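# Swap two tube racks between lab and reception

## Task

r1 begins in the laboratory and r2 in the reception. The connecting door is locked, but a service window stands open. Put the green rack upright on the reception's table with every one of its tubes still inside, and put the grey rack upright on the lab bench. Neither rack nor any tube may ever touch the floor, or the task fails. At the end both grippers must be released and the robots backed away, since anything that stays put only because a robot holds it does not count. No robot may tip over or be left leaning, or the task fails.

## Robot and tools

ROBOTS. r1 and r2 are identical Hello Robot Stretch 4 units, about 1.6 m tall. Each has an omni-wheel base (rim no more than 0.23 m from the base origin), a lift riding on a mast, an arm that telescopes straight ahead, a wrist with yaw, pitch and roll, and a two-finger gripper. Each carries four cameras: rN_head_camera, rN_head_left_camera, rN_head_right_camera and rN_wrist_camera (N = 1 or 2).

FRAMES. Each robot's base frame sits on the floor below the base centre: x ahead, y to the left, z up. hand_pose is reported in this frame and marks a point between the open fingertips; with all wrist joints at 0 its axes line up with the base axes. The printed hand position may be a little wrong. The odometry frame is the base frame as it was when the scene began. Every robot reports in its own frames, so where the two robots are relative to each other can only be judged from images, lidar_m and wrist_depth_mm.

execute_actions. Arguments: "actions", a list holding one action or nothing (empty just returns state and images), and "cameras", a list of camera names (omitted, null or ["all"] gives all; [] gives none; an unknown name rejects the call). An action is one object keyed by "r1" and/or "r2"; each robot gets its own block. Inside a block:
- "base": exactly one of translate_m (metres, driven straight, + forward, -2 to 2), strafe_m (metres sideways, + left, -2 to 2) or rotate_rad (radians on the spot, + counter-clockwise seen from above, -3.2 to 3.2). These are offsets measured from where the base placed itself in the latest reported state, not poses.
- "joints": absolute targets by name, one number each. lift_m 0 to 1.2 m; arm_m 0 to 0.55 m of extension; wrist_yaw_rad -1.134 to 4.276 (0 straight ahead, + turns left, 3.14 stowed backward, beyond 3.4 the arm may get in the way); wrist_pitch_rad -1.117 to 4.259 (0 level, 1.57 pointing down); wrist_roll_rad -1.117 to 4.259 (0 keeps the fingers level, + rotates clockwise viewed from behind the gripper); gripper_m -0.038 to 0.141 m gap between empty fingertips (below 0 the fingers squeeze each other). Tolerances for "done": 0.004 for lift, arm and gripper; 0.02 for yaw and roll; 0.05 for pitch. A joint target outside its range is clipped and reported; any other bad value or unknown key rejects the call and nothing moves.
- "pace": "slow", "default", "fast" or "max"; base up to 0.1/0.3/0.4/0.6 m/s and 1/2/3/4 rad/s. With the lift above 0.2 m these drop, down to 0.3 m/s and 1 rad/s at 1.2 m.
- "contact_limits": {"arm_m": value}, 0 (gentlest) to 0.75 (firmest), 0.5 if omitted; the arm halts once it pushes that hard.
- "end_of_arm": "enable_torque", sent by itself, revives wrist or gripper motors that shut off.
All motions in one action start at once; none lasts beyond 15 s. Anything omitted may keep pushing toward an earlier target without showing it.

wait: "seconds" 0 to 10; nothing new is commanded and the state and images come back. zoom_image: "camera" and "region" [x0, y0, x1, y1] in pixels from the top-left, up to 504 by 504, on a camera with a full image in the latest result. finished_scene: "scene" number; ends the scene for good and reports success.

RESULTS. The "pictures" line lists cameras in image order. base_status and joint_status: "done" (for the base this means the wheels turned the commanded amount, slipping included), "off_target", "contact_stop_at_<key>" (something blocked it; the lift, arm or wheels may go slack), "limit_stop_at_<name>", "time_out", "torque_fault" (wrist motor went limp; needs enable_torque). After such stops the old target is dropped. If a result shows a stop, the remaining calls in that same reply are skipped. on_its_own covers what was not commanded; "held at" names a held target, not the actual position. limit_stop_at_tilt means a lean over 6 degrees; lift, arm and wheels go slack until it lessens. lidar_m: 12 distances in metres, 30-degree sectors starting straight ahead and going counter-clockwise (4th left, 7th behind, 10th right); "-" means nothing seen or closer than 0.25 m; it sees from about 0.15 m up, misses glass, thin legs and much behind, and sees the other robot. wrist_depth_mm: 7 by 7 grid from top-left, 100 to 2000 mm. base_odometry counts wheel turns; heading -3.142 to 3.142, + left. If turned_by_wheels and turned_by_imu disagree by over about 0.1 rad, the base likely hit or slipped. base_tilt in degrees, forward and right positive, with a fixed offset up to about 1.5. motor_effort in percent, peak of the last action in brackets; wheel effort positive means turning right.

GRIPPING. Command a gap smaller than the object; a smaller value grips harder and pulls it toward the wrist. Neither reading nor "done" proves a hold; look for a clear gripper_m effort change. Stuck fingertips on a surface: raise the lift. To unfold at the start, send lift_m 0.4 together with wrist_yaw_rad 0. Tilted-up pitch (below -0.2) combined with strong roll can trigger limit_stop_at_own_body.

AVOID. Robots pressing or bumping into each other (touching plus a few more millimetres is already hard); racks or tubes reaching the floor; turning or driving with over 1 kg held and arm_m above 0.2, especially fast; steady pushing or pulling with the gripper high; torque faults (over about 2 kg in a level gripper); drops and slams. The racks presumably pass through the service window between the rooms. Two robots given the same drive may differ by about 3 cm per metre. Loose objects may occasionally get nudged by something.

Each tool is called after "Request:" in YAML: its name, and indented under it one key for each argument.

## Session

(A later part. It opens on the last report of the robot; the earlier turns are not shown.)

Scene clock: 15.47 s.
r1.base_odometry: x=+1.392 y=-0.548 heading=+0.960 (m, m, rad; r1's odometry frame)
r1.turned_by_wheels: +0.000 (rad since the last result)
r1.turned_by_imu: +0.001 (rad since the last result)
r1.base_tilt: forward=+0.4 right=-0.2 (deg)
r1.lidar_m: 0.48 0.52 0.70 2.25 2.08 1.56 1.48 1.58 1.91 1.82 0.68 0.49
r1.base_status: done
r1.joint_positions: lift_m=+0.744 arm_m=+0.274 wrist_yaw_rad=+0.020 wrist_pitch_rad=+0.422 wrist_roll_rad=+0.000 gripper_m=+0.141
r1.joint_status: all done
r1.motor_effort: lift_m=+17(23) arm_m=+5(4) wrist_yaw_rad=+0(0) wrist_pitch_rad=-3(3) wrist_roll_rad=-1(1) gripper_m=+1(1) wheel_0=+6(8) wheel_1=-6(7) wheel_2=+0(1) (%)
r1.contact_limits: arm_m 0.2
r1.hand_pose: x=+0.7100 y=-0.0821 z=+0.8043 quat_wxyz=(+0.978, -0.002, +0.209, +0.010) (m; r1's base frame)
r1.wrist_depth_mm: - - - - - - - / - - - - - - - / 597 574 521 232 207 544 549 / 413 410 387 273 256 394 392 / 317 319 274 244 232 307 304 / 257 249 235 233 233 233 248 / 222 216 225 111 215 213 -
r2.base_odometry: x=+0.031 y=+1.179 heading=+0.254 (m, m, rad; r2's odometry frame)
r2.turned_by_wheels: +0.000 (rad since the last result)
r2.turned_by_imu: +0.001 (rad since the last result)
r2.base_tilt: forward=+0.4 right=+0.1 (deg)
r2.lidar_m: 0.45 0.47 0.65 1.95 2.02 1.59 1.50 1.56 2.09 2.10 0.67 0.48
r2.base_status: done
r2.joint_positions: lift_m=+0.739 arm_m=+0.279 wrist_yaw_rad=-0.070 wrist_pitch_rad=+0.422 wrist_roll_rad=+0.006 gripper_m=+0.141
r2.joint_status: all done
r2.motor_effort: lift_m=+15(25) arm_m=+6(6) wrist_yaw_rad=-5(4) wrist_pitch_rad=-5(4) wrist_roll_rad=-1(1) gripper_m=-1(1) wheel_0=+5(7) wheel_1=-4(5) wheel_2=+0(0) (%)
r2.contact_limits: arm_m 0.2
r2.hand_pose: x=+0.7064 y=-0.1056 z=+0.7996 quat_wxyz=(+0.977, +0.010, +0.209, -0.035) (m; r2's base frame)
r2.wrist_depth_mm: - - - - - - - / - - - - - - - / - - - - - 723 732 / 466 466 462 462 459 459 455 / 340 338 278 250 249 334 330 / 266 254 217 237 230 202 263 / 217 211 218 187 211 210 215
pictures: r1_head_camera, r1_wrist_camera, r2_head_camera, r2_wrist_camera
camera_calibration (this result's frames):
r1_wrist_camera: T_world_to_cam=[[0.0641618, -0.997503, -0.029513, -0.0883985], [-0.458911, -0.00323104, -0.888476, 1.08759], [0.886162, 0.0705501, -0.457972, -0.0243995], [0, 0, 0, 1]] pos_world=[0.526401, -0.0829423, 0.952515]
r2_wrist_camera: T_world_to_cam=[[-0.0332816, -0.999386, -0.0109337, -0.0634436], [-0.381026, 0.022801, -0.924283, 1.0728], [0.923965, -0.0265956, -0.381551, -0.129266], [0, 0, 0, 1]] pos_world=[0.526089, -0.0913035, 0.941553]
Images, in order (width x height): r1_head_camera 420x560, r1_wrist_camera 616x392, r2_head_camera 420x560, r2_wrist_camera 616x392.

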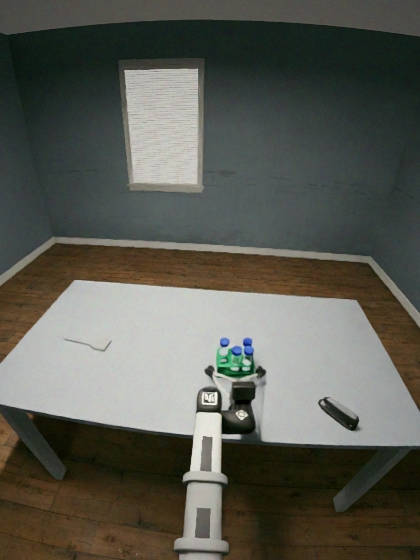

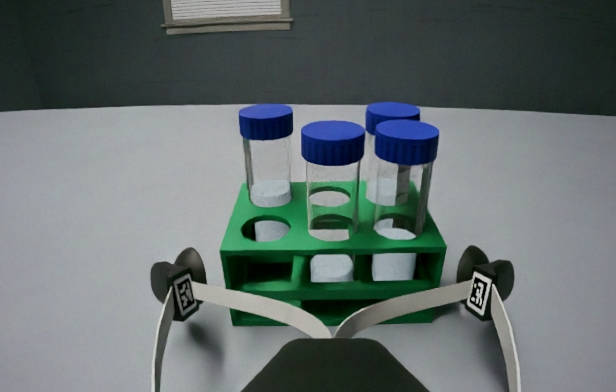

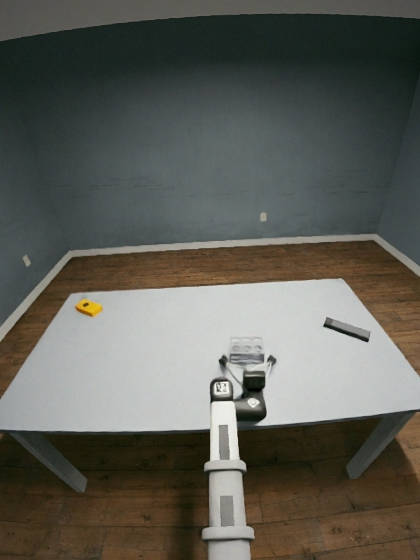

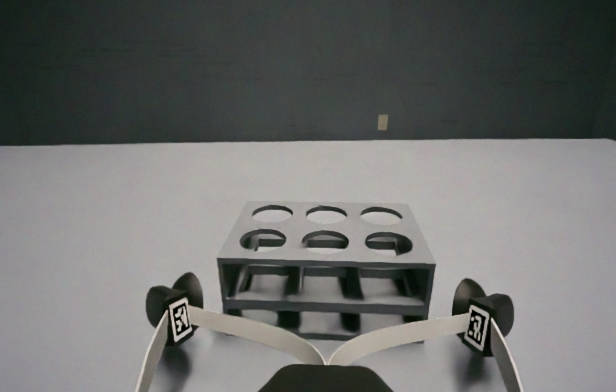

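Centred. Advance further.

Request:
execute_actions:
  actions:
    - {"r1":{"joints":{"arm_m":0.31},"pace":"slow","contact_limits":{"arm_m":0.2}},"r2":{"joints":{"arm_m":0.318},"pace":"slow","contact_limits":{"arm_m":0.2}}}
  cameras: ["r1_wrist_camera","r2_wrist_camera"]

Request:
execute_actions:
  actions:
    - {"r1":{"joints":{"gripper_m":0.07},"pace":"slow"},"r2":{"joints":{"gripper_m":0.07},"pace":"slow"}}
  cameras: ["r1_head_left_camera","r1_wrist_camera","r2_head_left_camera","r2_wrist_camera"]

Scene clock: 17.13 s.
r1.base_odometry: x=+1.392 y=-0.548 heading=+0.960 (m, m, rad; r1's odometry frame)
r1.turned_by_wheels: +0.000 (rad since the last result)
r1.turned_by_imu: +0.000 (rad since the last result)
r1.base_tilt: forward=+0.4 right=-0.3 (deg)
r1.lidar_m: 0.45 0.51 0.72 2.25 2.07 1.55 1.50 1.59 1.88 1.83 0.65 0.48
r1.base_status: not commanded
r1.joint_positions: lift_m=+0.744 arm_m=+0.309 wrist_yaw_rad=+0.020 wrist_pitch_rad=+0.422 wrist_roll_rad=+0.000 gripper_m=+0.141
r1.joint_status: all done
r1.motor_effort: lift_m=+17(18) arm_m=+5(6) wrist_yaw_rad=-1(0) wrist_pitch_rad=-2(2) wrist_roll_rad=-1(1) gripper_m=+1(1) wheel_0=+6(6) wheel_1=-6(6) wheel_2=+0(0) (%)
r1.contact_limits: arm_m 0.2
r1.hand_pose: x=+0.7450 y=-0.0821 z=+0.8043 quat_wxyz=(+0.978, -0.002, +0.209, +0.010) (m; r1's base frame)
r1.wrist_depth_mm: - - - - - - - / - - - - - - - / 591 574 521 216 206 549 549 / 415 407 404 262 232 394 389 / 317 317 235 227 219 306 304 / 256 249 203 209 206 203 248 / 221 216 218 111 214 212 -
r2.base_odometry: x=+0.031 y=+1.179 heading=+0.254 (m, m, rad; r2's odometry frame)
r2.turned_by_wheels: +0.000 (rad since the last result)
r2.turned_by_imu: +0.000 (rad since the last result)
r2.base_tilt: forward=+0.5 right=-0.2 (deg)
r2.lidar_m: 0.45 0.47 0.66 1.95 2.02 1.58 1.51 1.57 2.11 2.12 0.68 0.48
r2.base_status: not commanded
r2.joint_positions: lift_m=+0.739 arm_m=+0.317 wrist_yaw_rad=-0.070 wrist_pitch_rad=+0.422 wrist_roll_rad=+0.006 gripper_m=+0.141
r2.joint_status: all done
r2.motor_effort: lift_m=+15(14) arm_m=+6(5) wrist_yaw_rad=-3(0) wrist_pitch_rad=-6(6) wrist_roll_rad=-1(0) gripper_m=-2(1) wheel_0=+5(4) wheel_1=-4(4) wheel_2=+0(0) (%)
r2.contact_limits: arm_m 0.2
r2.hand_pose: x=+0.7444 y=-0.1056 z=+0.7996 quat_wxyz=(+0.977, +0.010, +0.209, -0.035) (m; r2's base frame)
r2.wrist_depth_mm: - - - - - - - / - - - - - - - / - - - - - - - / 466 466 462 466 459 455 455 / 338 340 320 253 236 334 332 / 266 254 191 237 202 197 262 / 217 211 210 180 203 208 215
pictures: r1_wrist_camera, r2_wrist_camera
camera_calibration (this result's frames):
r1_wrist_camera: T_world_to_cam=[[0.0641573, -0.997503, -0.0295174, -0.0906364], [-0.459004, -0.00323247, -0.888428, 1.10364], [0.886115, 0.0705478, -0.458065, -0.055286], [0, 0, 0, 1]] pos_world=[0.56138, -0.0829424, 0.952506]
r2_wrist_camera: T_world_to_cam=[[-0.0332888, -0.999386, -0.0109342, -0.0621752], [-0.381038, 0.0228046, -0.924278, 1.08727], [0.92396, -0.0266018, -0.381563, -0.164356], [0, 0, 0, 1]] pos_world=[0.564082, -0.091304, 0.941552]
Images, in order (width x height): r1_wrist_camera 616x392, r2_wrist_camera 616x392.

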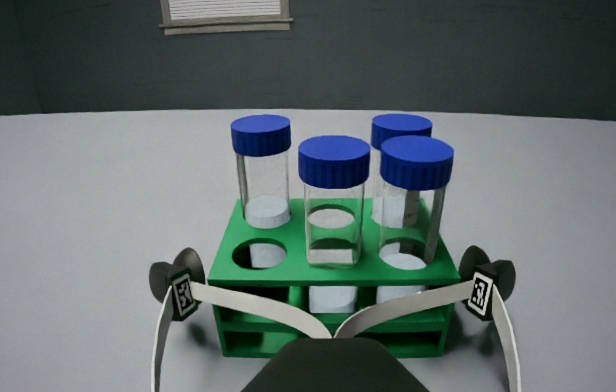

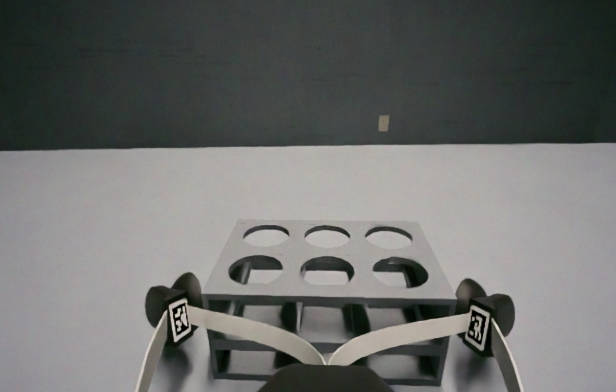

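Scene clock: 20.67 s.
r1.base_odometry: x=+1.392 y=-0.548 heading=+0.960 (m, m, rad; r1's odometry frame)
r1.turned_by_wheels: +0.000 (rad since the last result)
r1.turned_by_imu: +0.001 (rad since the last result)
r1.base_tilt: forward=+0.4 right=-0.2 (deg)
r1.lidar_m: 0.44 0.51 0.74 2.26 2.08 1.55 1.51 1.58 1.89 1.84 0.65 0.47
r1.base_status: not commanded
r1.joint_positions: lift_m=+0.744 arm_m=+0.309 wrist_yaw_rad=+0.020 wrist_pitch_rad=+0.425 wrist_roll_rad=+0.000 gripper_m=+0.070
r1.joint_status: all done
r1.motor_effort: lift_m=+18(18) arm_m=+5(5) wrist_yaw_rad=+0(1) wrist_pitch_rad=-12(12) wrist_roll_rad=-1(1) gripper_m=-18(27) wheel_0=+6(6) wheel_1=-6(6) wheel_2=+0(0) (%)
r1.hand_pose: x=+0.7447 y=-0.0821 z=+0.8035 quat_wxyz=(+0.977, -0.002, +0.211, +0.010) (m; r1's base frame)
r1.wrist_depth_mm: - - - - - - - / - - - - - - - / 585 564 480 196 173 530 535 / 410 402 397 357 233 384 384 / 314 314 223 212 208 301 298 / 254 236 189 201 194 179 253 / 219 214 209 111 140 210 -
r2.base_odometry: x=+0.031 y=+1.179 heading=+0.254 (m, m, rad; r2's odometry frame)
r2.turned_by_wheels: +0.000 (rad since the last result)
r2.turned_by_imu: +0.001 (rad since the last result)
r2.base_tilt: forward=+0.5 right=+0.1 (deg)
r2.lidar_m: 0.45 0.47 0.66 1.92 2.00 1.59 1.52 1.55 2.09 2.12 0.69 0.49
r2.base_status: not commanded
r2.joint_positions: lift_m=+0.739 arm_m=+0.317 wrist_yaw_rad=-0.070 wrist_pitch_rad=+0.423 wrist_roll_rad=+0.006 gripper_m=+0.070
r2.joint_status: all done
r2.motor_effort: lift_m=+15(14) arm_m=+5(5) wrist_yaw_rad=-1(2) wrist_pitch_rad=-9(10) wrist_roll_rad=-1(1) gripper_m=-22(22) wheel_0=+5(4) wheel_1=-4(4) wheel_2=+0(0) (%)
r2.hand_pose: x=+0.7443 y=-0.1056 z=+0.7992 quat_wxyz=(+0.977, +0.010, +0.210, -0.035) (m; r2's base frame)
r2.wrist_depth_mm: - - - - - - - / - - - - - - - / - - - - - - - / 462 462 459 455 455 452 455 / 336 336 303 221 219 332 330 / 264 264 188 215 178 179 260 / 216 203 189 184 178 201 200
pictures: r1_head_left_camera, r1_wrist_camera, r2_head_left_camera, r2_wrist_camera
camera_calibration (this result's frames):
r1_wrist_camera: T_world_to_cam=[[0.0640602, -0.997506, -0.029645, -0.0904768], [-0.461583, -0.0032795, -0.887091, 1.1036], [0.884781, 0.0705109, -0.460642, -0.0523366], [0, 0, 0, 1]] pos_world=[0.561508, -0.0829415, 0.952207]
r2_wrist_camera: T_world_to_cam=[[-0.033303, -0.999385, -0.0109837, -0.0621227], [-0.382284, 0.0228916, -0.923761, 1.08739], [0.923444, -0.0265652, -0.382811, -0.162979], [0, 0, 0, 1]] pos_world=[0.564126, -0.0913063, 0.941419]
Images, in order (width x height): r1_head_left_camera 420x672, r1_wrist_camera 616x392, r2_head_left_camera 420x672, r2_wrist_camera 616x392.

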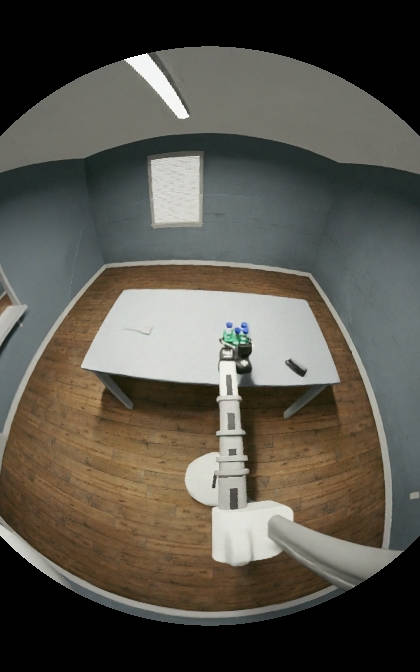

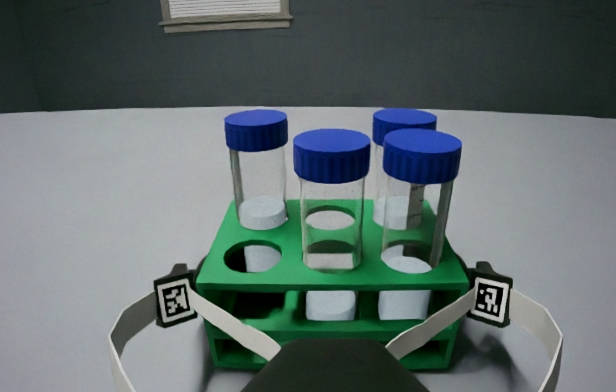

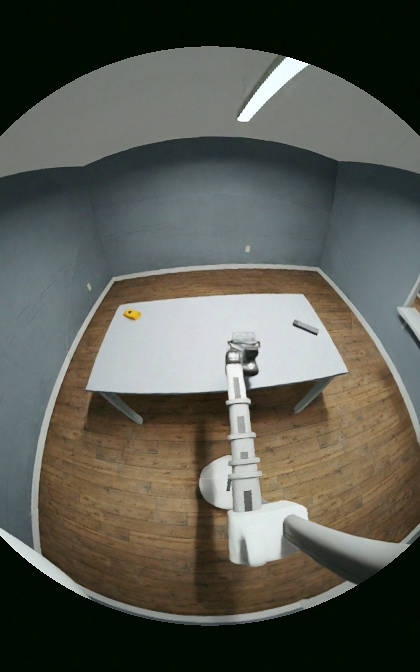

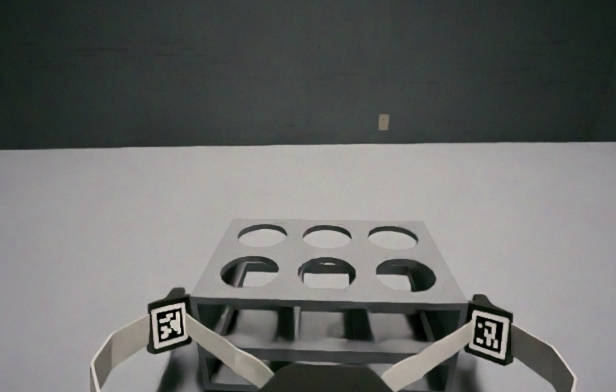

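Request:
execute_actions:
  actions:
    - {"r1":{"joints":{"lift_m":0.79,"gripper_m":0.055}},"r2":{"joints":{"lift_m":0.79}}}
  cameras: ["r1_head_camera","r1_wrist_camera","r2_wrist_camera"]

Request:
zoom_image:
  camera: "r1_head_camera"
  region: [180, 300, 290, 410]

Scene clock: 21.93 s.
r1.base_odometry: x=+1.392 y=-0.548 heading=+0.960 (m, m, rad; r1's odometry frame)
r1.turned_by_wheels: +0.000 (rad since the last result)
r1.turned_by_imu: +0.000 (rad since the last result)
r1.base_tilt: forward=+0.4 right=-0.3 (deg)
r1.lidar_m: 0.47 0.51 0.73 2.27 2.03 1.55 1.52 1.61 1.88 1.83 0.67 0.48
r1.base_status: not commanded
r1.joint_positions: lift_m=+0.790 arm_m=+0.309 wrist_yaw_rad=+0.020 wrist_pitch_rad=+0.425 wrist_roll_rad=+0.000 gripper_m=+0.055
r1.joint_status: all done
r1.motor_effort: lift_m=+24(27) arm_m=+5(5) wrist_yaw_rad=+0(1) wrist_pitch_rad=-13(13) wrist_roll_rad=-1(1) gripper_m=-21(23) wheel_0=+6(6) wheel_1=-6(6) wheel_2=+0(1) (%)
r1.hand_pose: x=+0.7446 y=-0.0821 z=+0.8490 quat_wxyz=(+0.977, -0.002, +0.211, +0.010) (m; r1's base frame)
r1.wrist_depth_mm: - - - - - - - / - - - - - - - / 732 707 597 178 163 668 - / 508 504 496 241 224 459 480 / 392 389 218 216 204 377 375 / 317 181 188 196 189 172 317 / 273 267 259 111 135 262 -
r2.base_odometry: x=+0.031 y=+1.179 heading=+0.254 (m, m, rad; r2's odometry frame)
r2.turned_by_wheels: +0.000 (rad since the last result)
r2.turned_by_imu: +0.000 (rad since the last result)
r2.base_tilt: forward=+0.5 right=-0.1 (deg)
r2.lidar_m: 0.44 0.47 0.66 1.95 2.02 1.59 1.50 1.55 2.11 2.10 0.68 0.49
r2.base_status: not commanded
r2.joint_positions: lift_m=+0.790 arm_m=+0.317 wrist_yaw_rad=-0.070 wrist_pitch_rad=+0.423 wrist_roll_rad=+0.006 gripper_m=+0.070
r2.joint_status: all done
r2.motor_effort: lift_m=+25(27) arm_m=+5(5) wrist_yaw_rad=-2(2) wrist_pitch_rad=-10(11) wrist_roll_rad=+0(0) gripper_m=-22(22) wheel_0=+5(4) wheel_1=-4(4) wheel_2=+0(0) (%)
r2.hand_pose: x=+0.7442 y=-0.1056 z=+0.8493 quat_wxyz=(+0.977, +0.010, +0.210, -0.035) (m; r2's base frame)
r2.wrist_depth_mm: - - - - - - - / - - - - - - - / - - - - - - - / 597 597 591 591 585 585 580 / 433 430 389 221 220 427 427 / 340 342 188 216 178 179 334 / 279 260 189 185 178 256 263
pictures: r1_head_camera, r1_wrist_camera, r2_wrist_camera
camera_calibration (this result's frames):
r1_wrist_camera: T_world_to_cam=[[0.064054, -0.997506, -0.0296544, -0.089114], [-0.461772, -0.00328332, -0.886993, 1.14403], [0.884683, 0.0705089, -0.460831, -0.0311186], [0, 0, 0, 1]] pos_world=[0.561517, -0.0829414, 0.997759]
r2_wrist_camera: T_world_to_cam=[[-0.0333055, -0.999385, -0.0109915, -0.0615631], [-0.382481, 0.0229054, -0.923679, 1.13373], [0.923363, -0.0265595, -0.383009, -0.143559], [0, 0, 0, 1]] pos_world=[0.564137, -0.0913066, 0.991539]
Images, in order (width x height): r1_head_camera 420x560, r1_wrist_camera 616x392, r2_wrist_camera 616x392.

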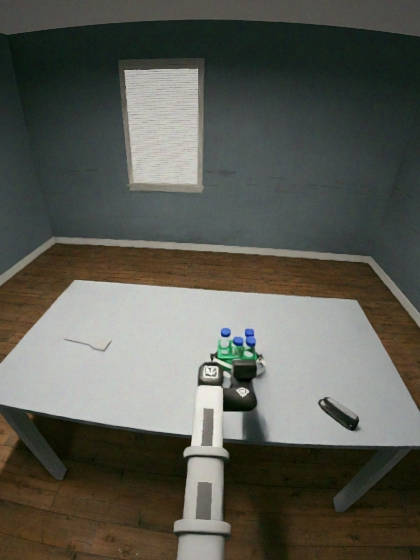

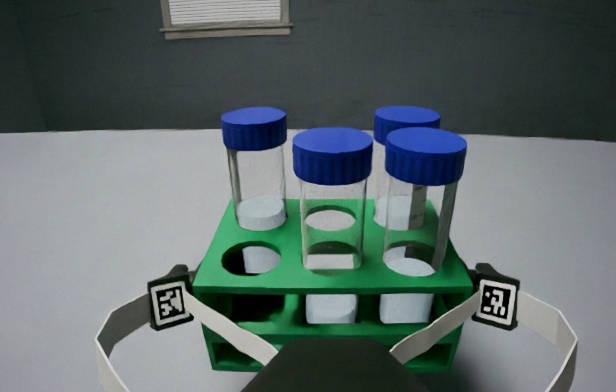

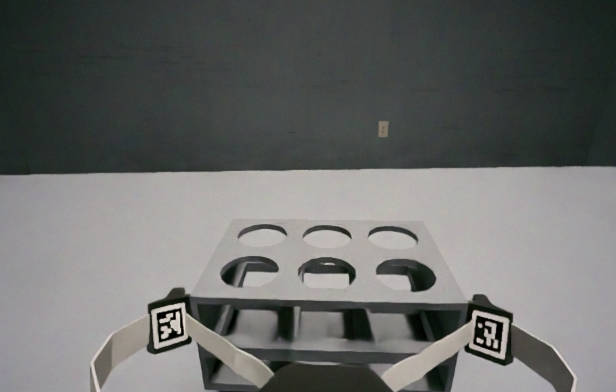

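Region (180, 300, 290, 410) of r1_head_camera's 420x560 image, scaled by 4.582, with more detail than that image has.

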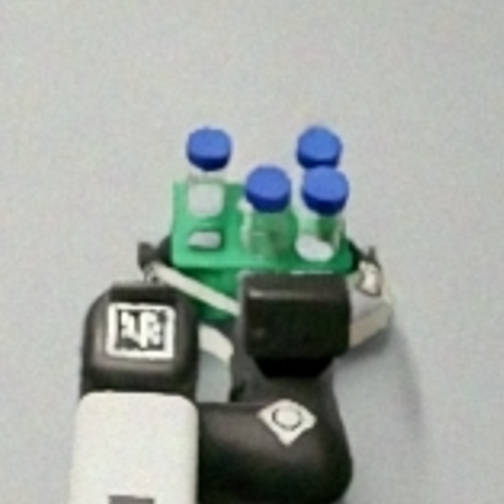

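Request:
execute_actions:
  actions:
    - {"r1":{"base":{"rotate_rad":1.49},"joints":{"arm_m":0.02,"wrist_yaw_rad":0},"pace":"slow"},"r2":{"base":{"rotate_rad":-1.57},"joints":{"arm_m":0.02,"wrist_yaw_rad":-0.03},"pace":"slow"}}
  cameras: ["r1_head_camera","r1_wrist_camera","r2_head_camera","r2_wrist_camera"]

Scene clock: 26.33 s.
r1.base_odometry: x=+1.392 y=-0.548 heading=+2.449 (m, m, rad; r1's odometry frame)
r1.turned_by_wheels: +1.489 (rad since the last result)
r1.turned_by_imu: +1.528 (rad since the last result)
r1.base_tilt: forward=+0.4 right=-0.3 (deg)
r1.lidar_m: 0.42 2.18 1.56 1.49 1.55 1.93 1.83 0.70 0.51 0.44 0.48 0.46
r1.base_status: done
r1.joint_positions: lift_m=+0.790 arm_m=+0.021 wrist_yaw_rad=+0.000 wrist_pitch_rad=+0.425 wrist_roll_rad=+0.000 gripper_m=+0.055
r1.joint_status: all done
r1.motor_effort: lift_m=+23(24) arm_m=-4(6) wrist_yaw_rad=+0(1) wrist_pitch_rad=-12(12) wrist_roll_rad=-1(1) gripper_m=-24(22) wheel_0=-4(8) wheel_1=-5(9) wheel_2=-3(6) (%)
r1.hand_pose: x=+0.4546 y=-0.0874 z=+0.8490 quat_wxyz=(+0.978, +0.000, +0.211, +0.000) (m; r1's base frame)
r1.wrist_depth_mm: - - - - - - - / - - - - - - - / - - - 178 163 - - / - - - 242 226 1983 1921 / 1708 1708 219 216 204 1618 1078 / 1366 181 188 196 189 172 668 / 1182 1160 1138 111 135 1138 -
r2.base_odometry: x=+0.031 y=+1.179 heading=-1.315 (m, m, rad; r2's odometry frame)
r2.turned_by_wheels: -1.569 (rad since the last result)
r2.turned_by_imu: -1.559 (rad since the last result)
r2.base_tilt: forward=+0.4 right=+0.1 (deg)
r2.lidar_m: 0.45 0.67 0.49 0.45 0.48 0.66 1.94 2.01 1.57 1.49 1.57 2.13
r2.base_status: done
r2.joint_positions: lift_m=+0.790 arm_m=+0.021 wrist_yaw_rad=-0.030 wrist_pitch_rad=+0.423 wrist_roll_rad=+0.006 gripper_m=+0.070
r2.joint_status: all done
r2.motor_effort: lift_m=+25(25) arm_m=-5(6) wrist_yaw_rad=-2(4) wrist_pitch_rad=-11(11) wrist_roll_rad=-1(0) gripper_m=-20(22) wheel_0=+3(5) wheel_1=+3(8) wheel_2=+2(7) (%)
r2.hand_pose: x=+0.4521 y=-0.0953 z=+0.8493 quat_wxyz=(+0.978, +0.006, +0.210, -0.015) (m; r2's base frame)
r2.wrist_depth_mm: 1921 - - 1921 1863 1863 1863 / - - - - 1983 1983 1983 / - - - - - - - / - - - - - - - / 1921 1863 1708 221 220 1921 1863 / 1499 1499 188 215 178 179 1499 / 1229 1160 189 185 178 1138 1182
pictures: r1_head_camera, r1_wrist_camera, r2_head_camera, r2_wrist_camera
camera_calibration (this result's frames):
r1_wrist_camera: T_world_to_cam=[[0.0441372, -0.998585, -0.0296579, -0.0668189], [-0.461729, 0.00593555, -0.887001, 1.01088], [0.885922, 0.0528437, -0.460814, 0.223774], [0, 0, 0, 1]] pos_world=[0.271453, -0.0845495, 0.997784]
r2_wrist_camera: T_world_to_cam=[[0.00658749, -0.999918, -0.0109889, -0.0790813], [-0.38312, 0.00762688, -0.923667, 1.02058], [0.923675, 0.0102947, -0.383038, 0.129829], [0, 0, 0, 1]] pos_world=[0.271606, -0.0881952, 0.991537]
Images, in order (width x height): r1_head_camera 420x560, r1_wrist_camera 616x392, r2_head_camera 420x560, r2_wrist_camera 616x392.

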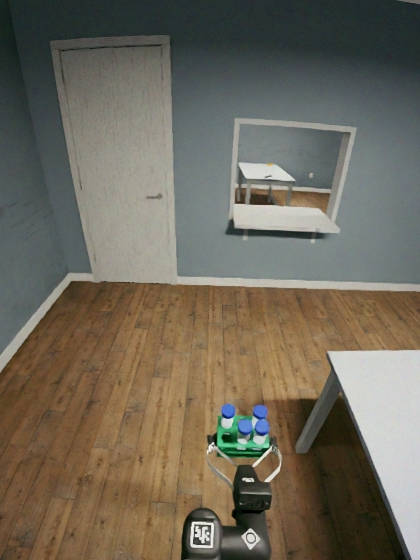

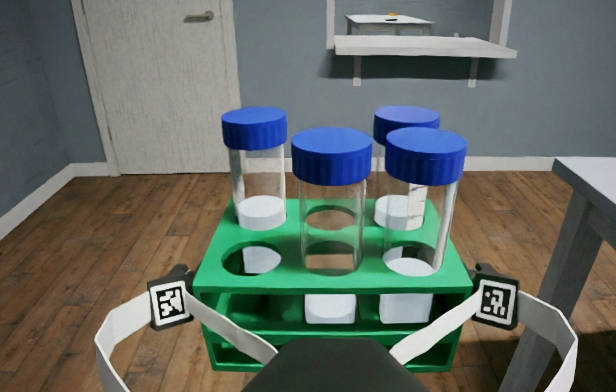

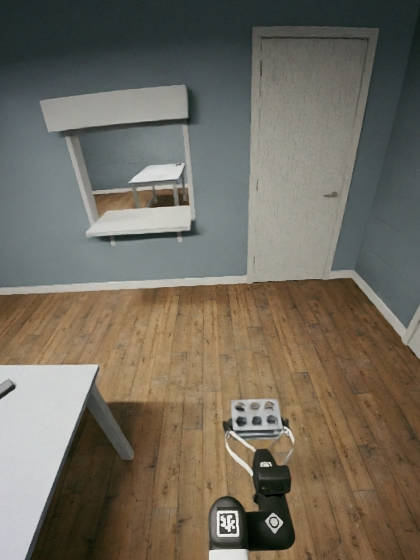

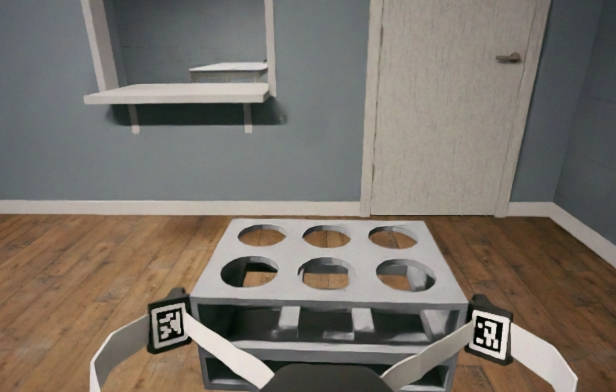

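Request:
execute_actions:
  actions:
    - {"r1":{"base":{"translate_m":1.62},"pace":"fast"},"r2":{"base":{"translate_m":1.5},"pace":"fast"}}
  cameras: ["r1_head_camera","r1_wrist_camera","r2_head_camera","r2_head_left_camera","r1_head_right_camera"]

Scene clock: 33.93 s.
r1.base_odometry: x=+0.145 y=+0.486 heading=+2.449 (m, m, rad; r1's odometry frame)
r1.turned_by_wheels: +0.001 (rad since the last result)
r1.turned_by_imu: -0.001 (rad since the last result)
r1.base_tilt: forward=+0.4 right=-0.2 (deg)
r1.lidar_m: 0.41 0.83 1.09 1.52 1.58 2.17 2.15 0.92 1.12 3.18 0.88 0.45
r1.base_status: done
r1.joint_positions: lift_m=+0.790 arm_m=+0.021 wrist_yaw_rad=+0.000 wrist_pitch_rad=+0.425 wrist_roll_rad=+0.000 gripper_m=+0.055
r1.joint_status: not commanded
r1.motor_effort: lift_m=+23(23) arm_m=-4(4) wrist_yaw_rad=+0(1) wrist_pitch_rad=-13(13) wrist_roll_rad=-1(1) gripper_m=-22(23) wheel_0=+3(10) wheel_1=+4(10) wheel_2=+0(12) (%)
r1.hand_pose: x=+0.4545 y=-0.0874 z=+0.8490 quat_wxyz=(+0.978, +0.000, +0.211, +0.000) (m; r1's base frame)
r1.wrist_depth_mm: 521 525 521 517 - - - / 554 554 554 554 - - - / 597 597 585 177 163 668 676 / 634 647 634 242 224 466 484 / 683 707 218 216 204 413 415 / 741 181 188 196 189 172 741 / 831 842 820 111 135 820 -
r2.base_odometry: x=+0.411 y=-0.272 heading=-1.315 (m, m, rad; r2's odometry frame)
r2.turned_by_wheels: +0.000 (rad since the last result)
r2.turned_by_imu: +0.005 (rad since the last result)
r2.base_tilt: forward=+0.4 right=+0.1 (deg)
r2.lidar_m: 0.42 0.64 0.87 3.22 1.12 0.93 1.89 2.16 1.54 1.46 1.18 0.86
r2.base_status: done
r2.joint_positions: lift_m=+0.790 arm_m=+0.021 wrist_yaw_rad=-0.030 wrist_pitch_rad=+0.423 wrist_roll_rad=+0.006 gripper_m=+0.070
r2.joint_status: not commanded
r2.motor_effort: lift_m=+25(25) arm_m=-5(5) wrist_yaw_rad=-3(3) wrist_pitch_rad=-11(9) wrist_roll_rad=-1(1) gripper_m=-21(21) wheel_0=+0(6) wheel_1=+2(8) wheel_2=+0(12) (%)
r2.hand_pose: x=+0.4521 y=-0.0953 z=+0.8493 quat_wxyz=(+0.978, +0.006, +0.210, -0.015) (m; r2's base frame)
r2.wrist_depth_mm: - 544 535 530 525 512 496 / - - 564 554 559 539 530 / - 768 591 597 591 564 559 / 609 621 634 634 621 597 597 / 439 676 661 220 220 634 647 / 750 715 188 215 191 179 676 / 809 788 189 185 178 715 723
pictures: r1_head_camera, r1_head_right_camera, r1_wrist_camera, r2_head_camera, r2_head_left_camera
camera_calibration (this result's frames):
r1_wrist_camera: T_world_to_cam=[[0.0439995, -0.998591, -0.0296585, -0.0667889], [-0.461738, 0.00599916, -0.886996, 1.01085], [0.885924, 0.0527219, -0.460824, 0.223843], [0, 0, 0, 1]] pos_world=[0.271377, -0.0845604, 0.997788]
Images, in order (width x height): r1_head_camera 420x560, r1_head_right_camera 420x672, r1_wrist_camera 616x392, r2_head_camera 420x560, r2_head_left_camera 420x672.

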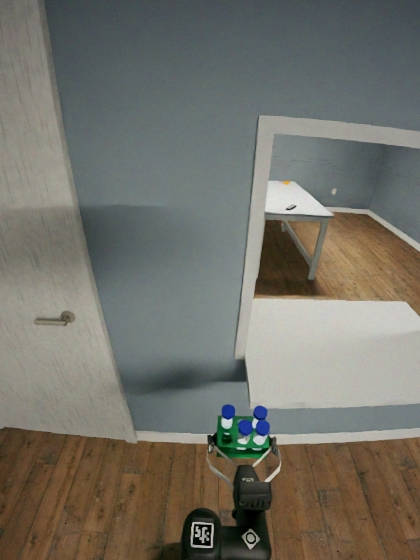

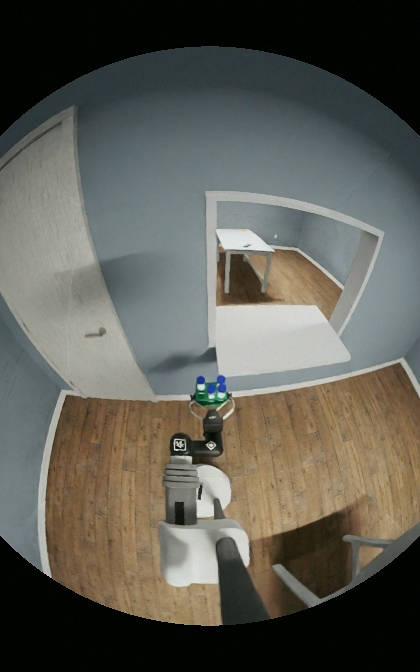

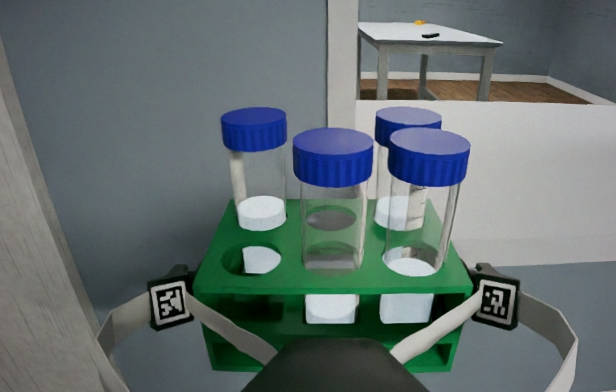

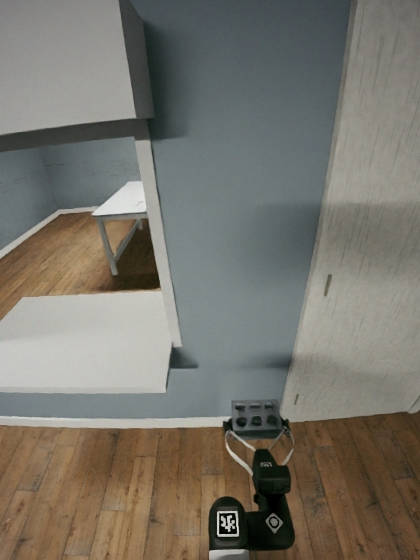

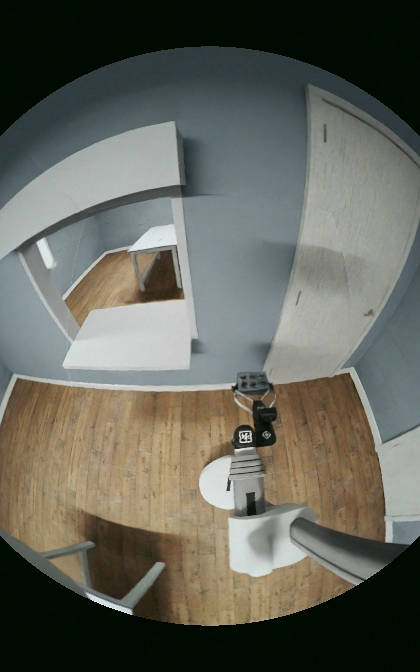

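Request:
execute_actions:
  actions:
    - {"r1":{"base":{"strafe_m":-0.7}},"r2":{"base":{"strafe_m":0.52}}}
  cameras: ["r1_head_camera","r1_wrist_camera","r2_head_camera","r2_wrist_camera"]

Scene clock: 39.40 s.
r1.base_odometry: x=+0.592 y=+1.025 heading=+2.449 (m, m, rad; r1's odometry frame)
r1.turned_by_wheels: +0.000 (rad since the last result)
r1.turned_by_imu: +0.002 (rad since the last result)
r1.base_tilt: forward=+0.3 right=-0.3 (deg)
r1.lidar_m: 0.40 0.63 1.15 2.25 2.34 0.80 0.75 0.80 2.54 2.47 1.22 0.46
r1.base_status: done
r1.joint_positions: lift_m=+0.790 arm_m=+0.021 wrist_yaw_rad=+0.000 wrist_pitch_rad=+0.425 wrist_roll_rad=+0.000 gripper_m=+0.055
r1.joint_status: not commanded
r1.motor_effort: lift_m=+23(23) arm_m=-4(4) wrist_yaw_rad=-1(0) wrist_pitch_rad=-13(13) wrist_roll_rad=-1(1) gripper_m=-20(19) wheel_0=+2(12) wheel_1=-4(12) wheel_2=+0(0) (%)
r1.hand_pose: x=+0.4545 y=-0.0874 z=+0.8490 quat_wxyz=(+0.978, +0.000, +0.211, +0.000) (m; r1's base frame)
r1.wrist_depth_mm: - - - - - 580 535 / - - - - - 597 564 / 732 715 640 178 166 603 609 / 512 508 500 449 226 462 661 / 445 439 218 216 203 430 715 / 809 181 188 196 189 172 768 / 878 866 854 111 135 854 -
r2.base_odometry: x=+0.914 y=-0.140 heading=-1.315 (m, m, rad; r2's odometry frame)
r2.turned_by_wheels: +0.000 (rad since the last result)
r2.turned_by_imu: +0.000 (rad since the last result)
r2.base_tilt: forward=+0.6 right=+0.1 (deg)
r2.lidar_m: 0.42 0.63 0.91 2.73 2.83 0.81 0.78 2.91 2.08 1.97 1.16 0.64
r2.base_status: done
r2.joint_positions: lift_m=+0.790 arm_m=+0.021 wrist_yaw_rad=-0.030 wrist_pitch_rad=+0.423 wrist_roll_rad=+0.006 gripper_m=+0.070
r2.joint_status: not commanded
r2.motor_effort: lift_m=+25(25) arm_m=-5(5) wrist_yaw_rad=-2(1) wrist_pitch_rad=-11(11) wrist_roll_rad=-2(2) gripper_m=-21(22) wheel_0=+0(9) wheel_1=+2(9) wheel_2=+0(0) (%)
r2.hand_pose: x=+0.4521 y=-0.0952 z=+0.8493 quat_wxyz=(+0.978, +0.006, +0.210, -0.015) (m; r2's base frame)
r2.wrist_depth_mm: - - 1464 - - 525 517 / - - - - - 559 544 / - 960 960 946 - 585 580 / 609 603 597 597 591 609 615 / 436 439 415 220 219 433 647 / 741 433 188 215 179 179 707 / 809 768 189 184 178 750 741
pictures: r1_head_camera, r1_wrist_camera, r2_head_camera, r2_wrist_camera
camera_calibration (this result's frames):
r1_wrist_camera: T_world_to_cam=[[0.0440226, -0.99859, -0.0296586, -0.0667932], [-0.461739, 0.00598855, -0.886996, 1.01085], [0.885923, 0.0527424, -0.460824, 0.223843], [0, 0, 0, 1]] pos_world=[0.271379, -0.0845586, 0.997788]
r2_wrist_camera: T_world_to_cam=[[0.00673665, -0.999917, -0.0109888, -0.0791089], [-0.383122, 0.0075697, -0.923667, 1.02062], [0.923673, 0.0104325, -0.383039, 0.129902], [0, 0, 0, 1]] pos_world=[0.271566, -0.0881833, 0.991598]
Images, in order (width x height): r1_head_camera 420x560, r1_wrist_camera 616x392, r2_head_camera 420x560, r2_wrist_camera 616x392.

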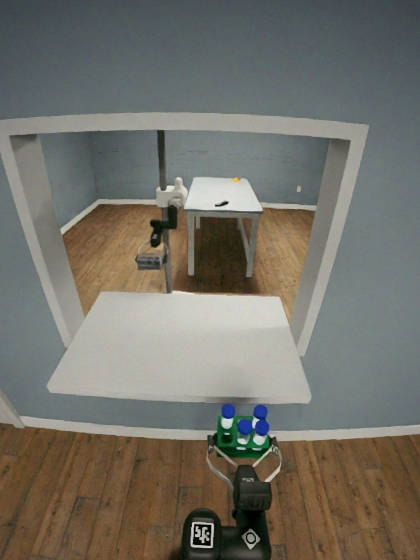

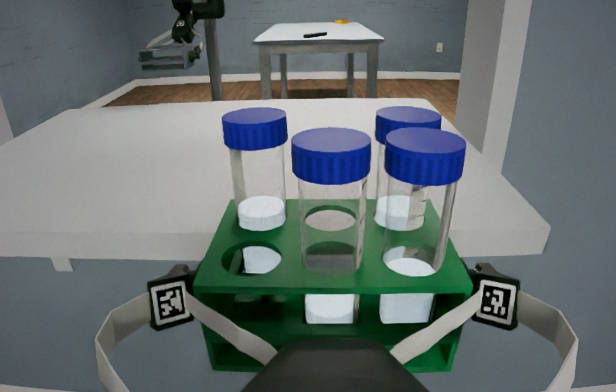

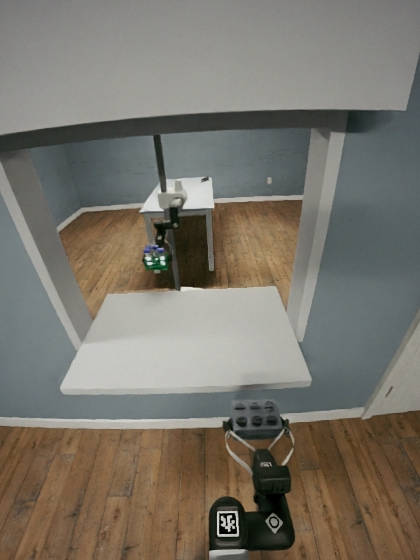

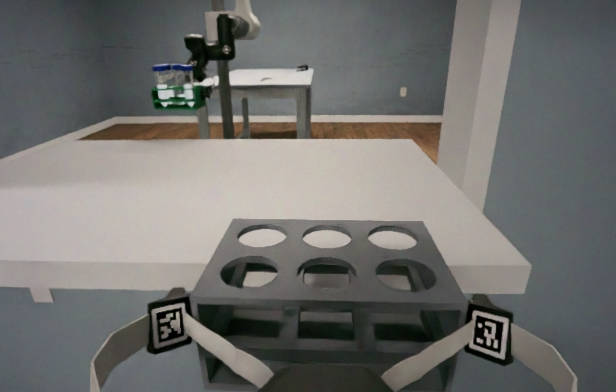

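Request:
execute_actions:
  actions:
    - {"r1":{"joints":{"arm_m":0.46,"lift_m":0.77}},"r2":{"joints":{"arm_m":0.46,"lift_m":0.765}}}
  cameras: ["r1_head_camera","r1_wrist_camera","r2_wrist_camera"]

Request:
execute_actions:
  actions:
    - {"r1":{"joints":{"lift_m":0.741},"pace":"slow"},"r2":{"joints":{"lift_m":0.736},"pace":"slow"}}
  cameras: ["r1_head_camera","r1_wrist_camera","r2_wrist_camera","r2_head_camera"]

Scene clock: 42.00 s.
r1.base_odometry: x=+0.592 y=+1.025 heading=+2.449 (m, m, rad; r1's odometry frame)
r1.turned_by_wheels: +0.000 (rad since the last result)
r1.turned_by_imu: +0.001 (rad since the last result)
r1.base_tilt: forward=+0.5 right=-0.3 (deg)
r1.lidar_m: 0.59 0.62 1.18 2.25 2.33 0.83 0.73 0.80 2.58 2.49 1.24 0.66
r1.base_status: not commanded
r1.joint_positions: lift_m=+0.770 arm_m=+0.459 wrist_yaw_rad=+0.000 wrist_pitch_rad=+0.425 wrist_roll_rad=+0.000 gripper_m=+0.055
r1.joint_status: all done
r1.motor_effort: lift_m=+19(25) arm_m=+4(4) wrist_yaw_rad=+0(1) wrist_pitch_rad=-12(13) wrist_roll_rad=-1(1) gripper_m=-21(22) wheel_0=+2(2) wheel_1=-3(3) wheel_2=+0(0) (%)
r1.hand_pose: x=+0.8930 y=-0.0874 z=+0.8294 quat_wxyz=(+0.978, +0.000, +0.211, +0.000) (m; r1's base frame)
r1.wrist_depth_mm: 445 - - - - - - / - - - - - - - / - - 1336 178 163 - - / 466 462 433 242 226 421 - / 357 357 218 216 204 343 342 / 291 181 188 196 189 172 289 / 250 245 237 111 135 239 -
r2.base_odometry: x=+0.914 y=-0.140 heading=-1.315 (m, m, rad; r2's odometry frame)
r2.turned_by_wheels: +0.000 (rad since the last result)
r2.turned_by_imu: +0.001 (rad since the last result)
r2.base_tilt: forward=+0.5 right=+0.1 (deg)
r2.lidar_m: 0.60 0.62 0.92 2.72 2.79 0.78 0.75 2.89 2.08 1.99 1.17 0.62
r2.base_status: not commanded
r2.joint_positions: lift_m=+0.765 arm_m=+0.459 wrist_yaw_rad=-0.030 wrist_pitch_rad=+0.423 wrist_roll_rad=+0.006 gripper_m=+0.070
r2.joint_status: all done
r2.motor_effort: lift_m=+15(24) arm_m=+5(5) wrist_yaw_rad=-2(4) wrist_pitch_rad=-10(10) wrist_roll_rad=+0(0) gripper_m=-21(22) wheel_0=+0(0) wheel_1=+1(2) wheel_2=+0(0) (%)
r2.hand_pose: x=+0.8903 y=-0.0952 z=+0.8251 quat_wxyz=(+0.978, +0.006, +0.210, -0.015) (m; r2's base frame)
r2.wrist_depth_mm: 439 - - - - - - / 469 - - - - - - / - - - - - - - / 535 535 530 521 521 - - / 389 387 347 220 219 379 1808 / 303 304 188 215 178 179 300 / 250 233 189 185 178 230 230
pictures: r1_head_camera, r1_wrist_camera, r2_wrist_camera
camera_calibration (this result's frames):
r1_wrist_camera: T_world_to_cam=[[0.0441489, -0.998585, -0.0296523, -0.0867644], [-0.461613, 0.00593215, -0.887062, 1.19587], [0.885982, 0.0528506, -0.460698, -0.173827], [0, 0, 0, 1]] pos_world=[0.70987, -0.0845489, 0.97816]
r2_wrist_camera: T_world_to_cam=[[0.00683139, -0.999916, -0.010989, -0.0823869], [-0.383129, 0.00753343, -0.923664, 1.16612], [0.923669, 0.0105201, -0.383046, -0.284128], [0, 0, 0, 1]] pos_world=[0.709776, -0.0881758, 0.967359]
Images, in order (width x height): r1_head_camera 420x560, r1_wrist_camera 616x392, r2_wrist_camera 616x392.

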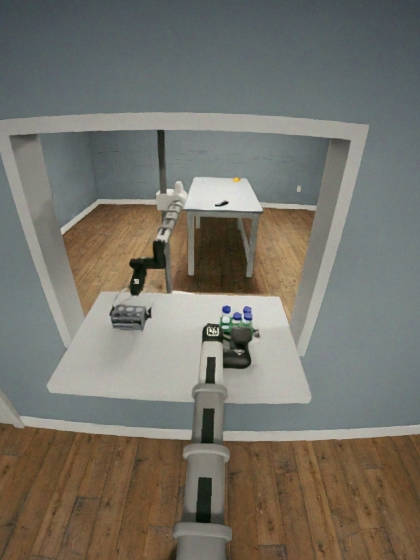

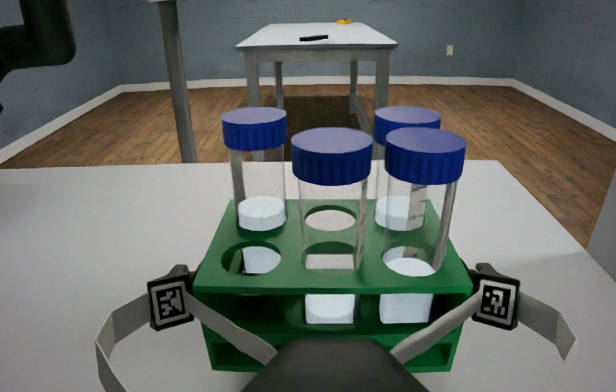

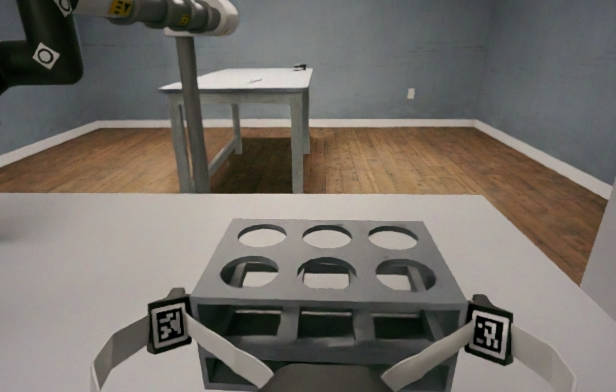

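Scene clock: 43.03 s.
r1.base_odometry: x=+0.592 y=+1.025 heading=+2.449 (m, m, rad; r1's odometry frame)
r1.turned_by_wheels: +0.000 (rad since the last result)
r1.turned_by_imu: +0.000 (rad since the last result)
r1.base_tilt: forward=+0.3 right=-0.2 (deg)
r1.lidar_m: 0.61 0.63 1.19 2.26 2.31 0.84 0.76 0.80 2.59 2.48 1.24 0.64
r1.base_status: not commanded
r1.joint_positions: lift_m=+0.741 arm_m=+0.459 wrist_yaw_rad=+0.000 wrist_pitch_rad=+0.425 wrist_roll_rad=+0.000 gripper_m=+0.055
r1.joint_status: all done
r1.motor_effort: lift_m=+18(18) arm_m=+4(5) wrist_yaw_rad=+0(1) wrist_pitch_rad=-12(12) wrist_roll_rad=-1(1) gripper_m=-23(19) wheel_0=+2(2) wheel_1=-4(4) wheel_2=+0(0) (%)
r1.hand_pose: x=+0.8930 y=-0.0874 z=+0.8004 quat_wxyz=(+0.978, +0.000, +0.211, +0.000) (m; r1's base frame)
r1.wrist_depth_mm: 442 - - - - - - / - - - - - - - / - - 473 178 164 - - / 402 397 392 349 225 362 413 / 309 309 218 217 204 296 296 / 250 181 188 196 190 172 250 / 216 211 206 111 135 206 -
r2.base_odometry: x=+0.914 y=-0.140 heading=-1.315 (m, m, rad; r2's odometry frame)
r2.turned_by_wheels: +0.000 (rad since the last result)
r2.turned_by_imu: +0.000 (rad since the last result)
r2.base_tilt: forward=+0.6 right=+0.0 (deg)
r2.lidar_m: 0.60 0.62 0.90 2.71 2.82 0.81 0.75 2.91 2.09 1.98 1.18 0.64
r2.base_status: not commanded
r2.joint_positions: lift_m=+0.736 arm_m=+0.459 wrist_yaw_rad=-0.030 wrist_pitch_rad=+0.423 wrist_roll_rad=+0.006 gripper_m=+0.070
r2.joint_status: all done
r2.motor_effort: lift_m=+15(14) arm_m=+5(5) wrist_yaw_rad=-3(1) wrist_pitch_rad=-11(10) wrist_roll_rad=+0(2) gripper_m=-22(21) wheel_0=+0(0) wheel_1=+2(1) wheel_2=+0(0) (%)
r2.hand_pose: x=+0.8903 y=-0.0952 z=+0.7961 quat_wxyz=(+0.978, +0.006, +0.210, -0.015) (m; r2's base frame)
r2.wrist_depth_mm: 439 - - - - - - / 469 - 1863 - - - - / - - - - - - - / 455 455 452 452 449 445 - / 332 330 298 220 219 325 325 / 260 259 189 215 178 179 255 / 213 199 188 184 178 197 197
pictures: r1_head_camera, r1_wrist_camera, r2_head_camera, r2_wrist_camera
camera_calibration (this result's frames):
r1_wrist_camera: T_world_to_cam=[[0.0441478, -0.998585, -0.0296541, -0.0876219], [-0.461652, 0.00593193, -0.887041, 1.17016], [0.885962, 0.0528508, -0.460737, -0.187138], [0, 0, 0, 1]] pos_world=[0.709873, -0.0845488, 0.949161]
r2_wrist_camera: T_world_to_cam=[[0.00683104, -0.999916, -0.010989, -0.0827053], [-0.383129, 0.00753361, -0.923664, 1.13933], [0.923669, 0.0105198, -0.383046, -0.295237], [0, 0, 0, 1]] pos_world=[0.709778, -0.0881758, 0.938362]
Images, in order (width x height): r1_head_camera 420x560, r1_wrist_camera 616x392, r2_head_camera 420x560, r2_wrist_camera 616x392.

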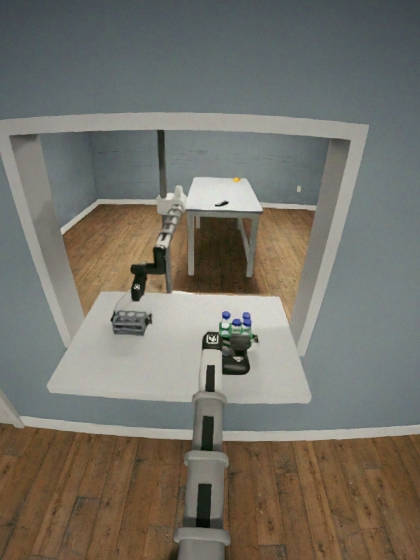

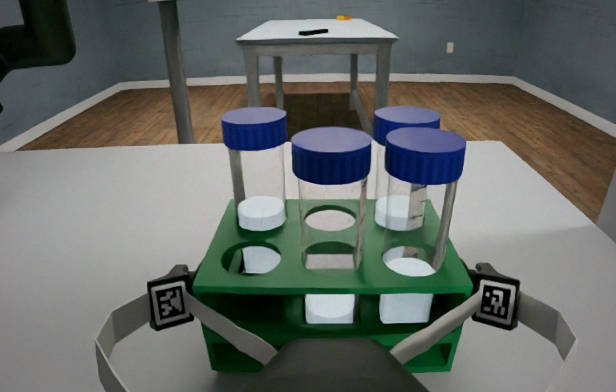

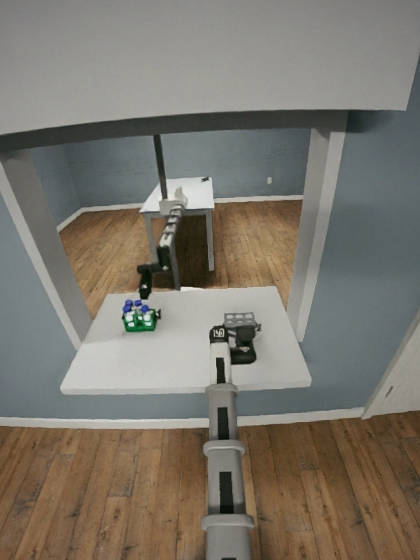

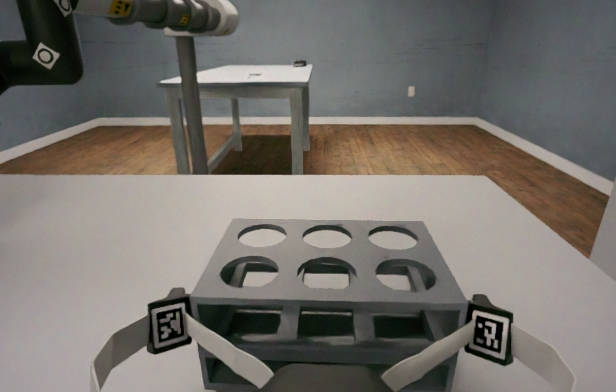

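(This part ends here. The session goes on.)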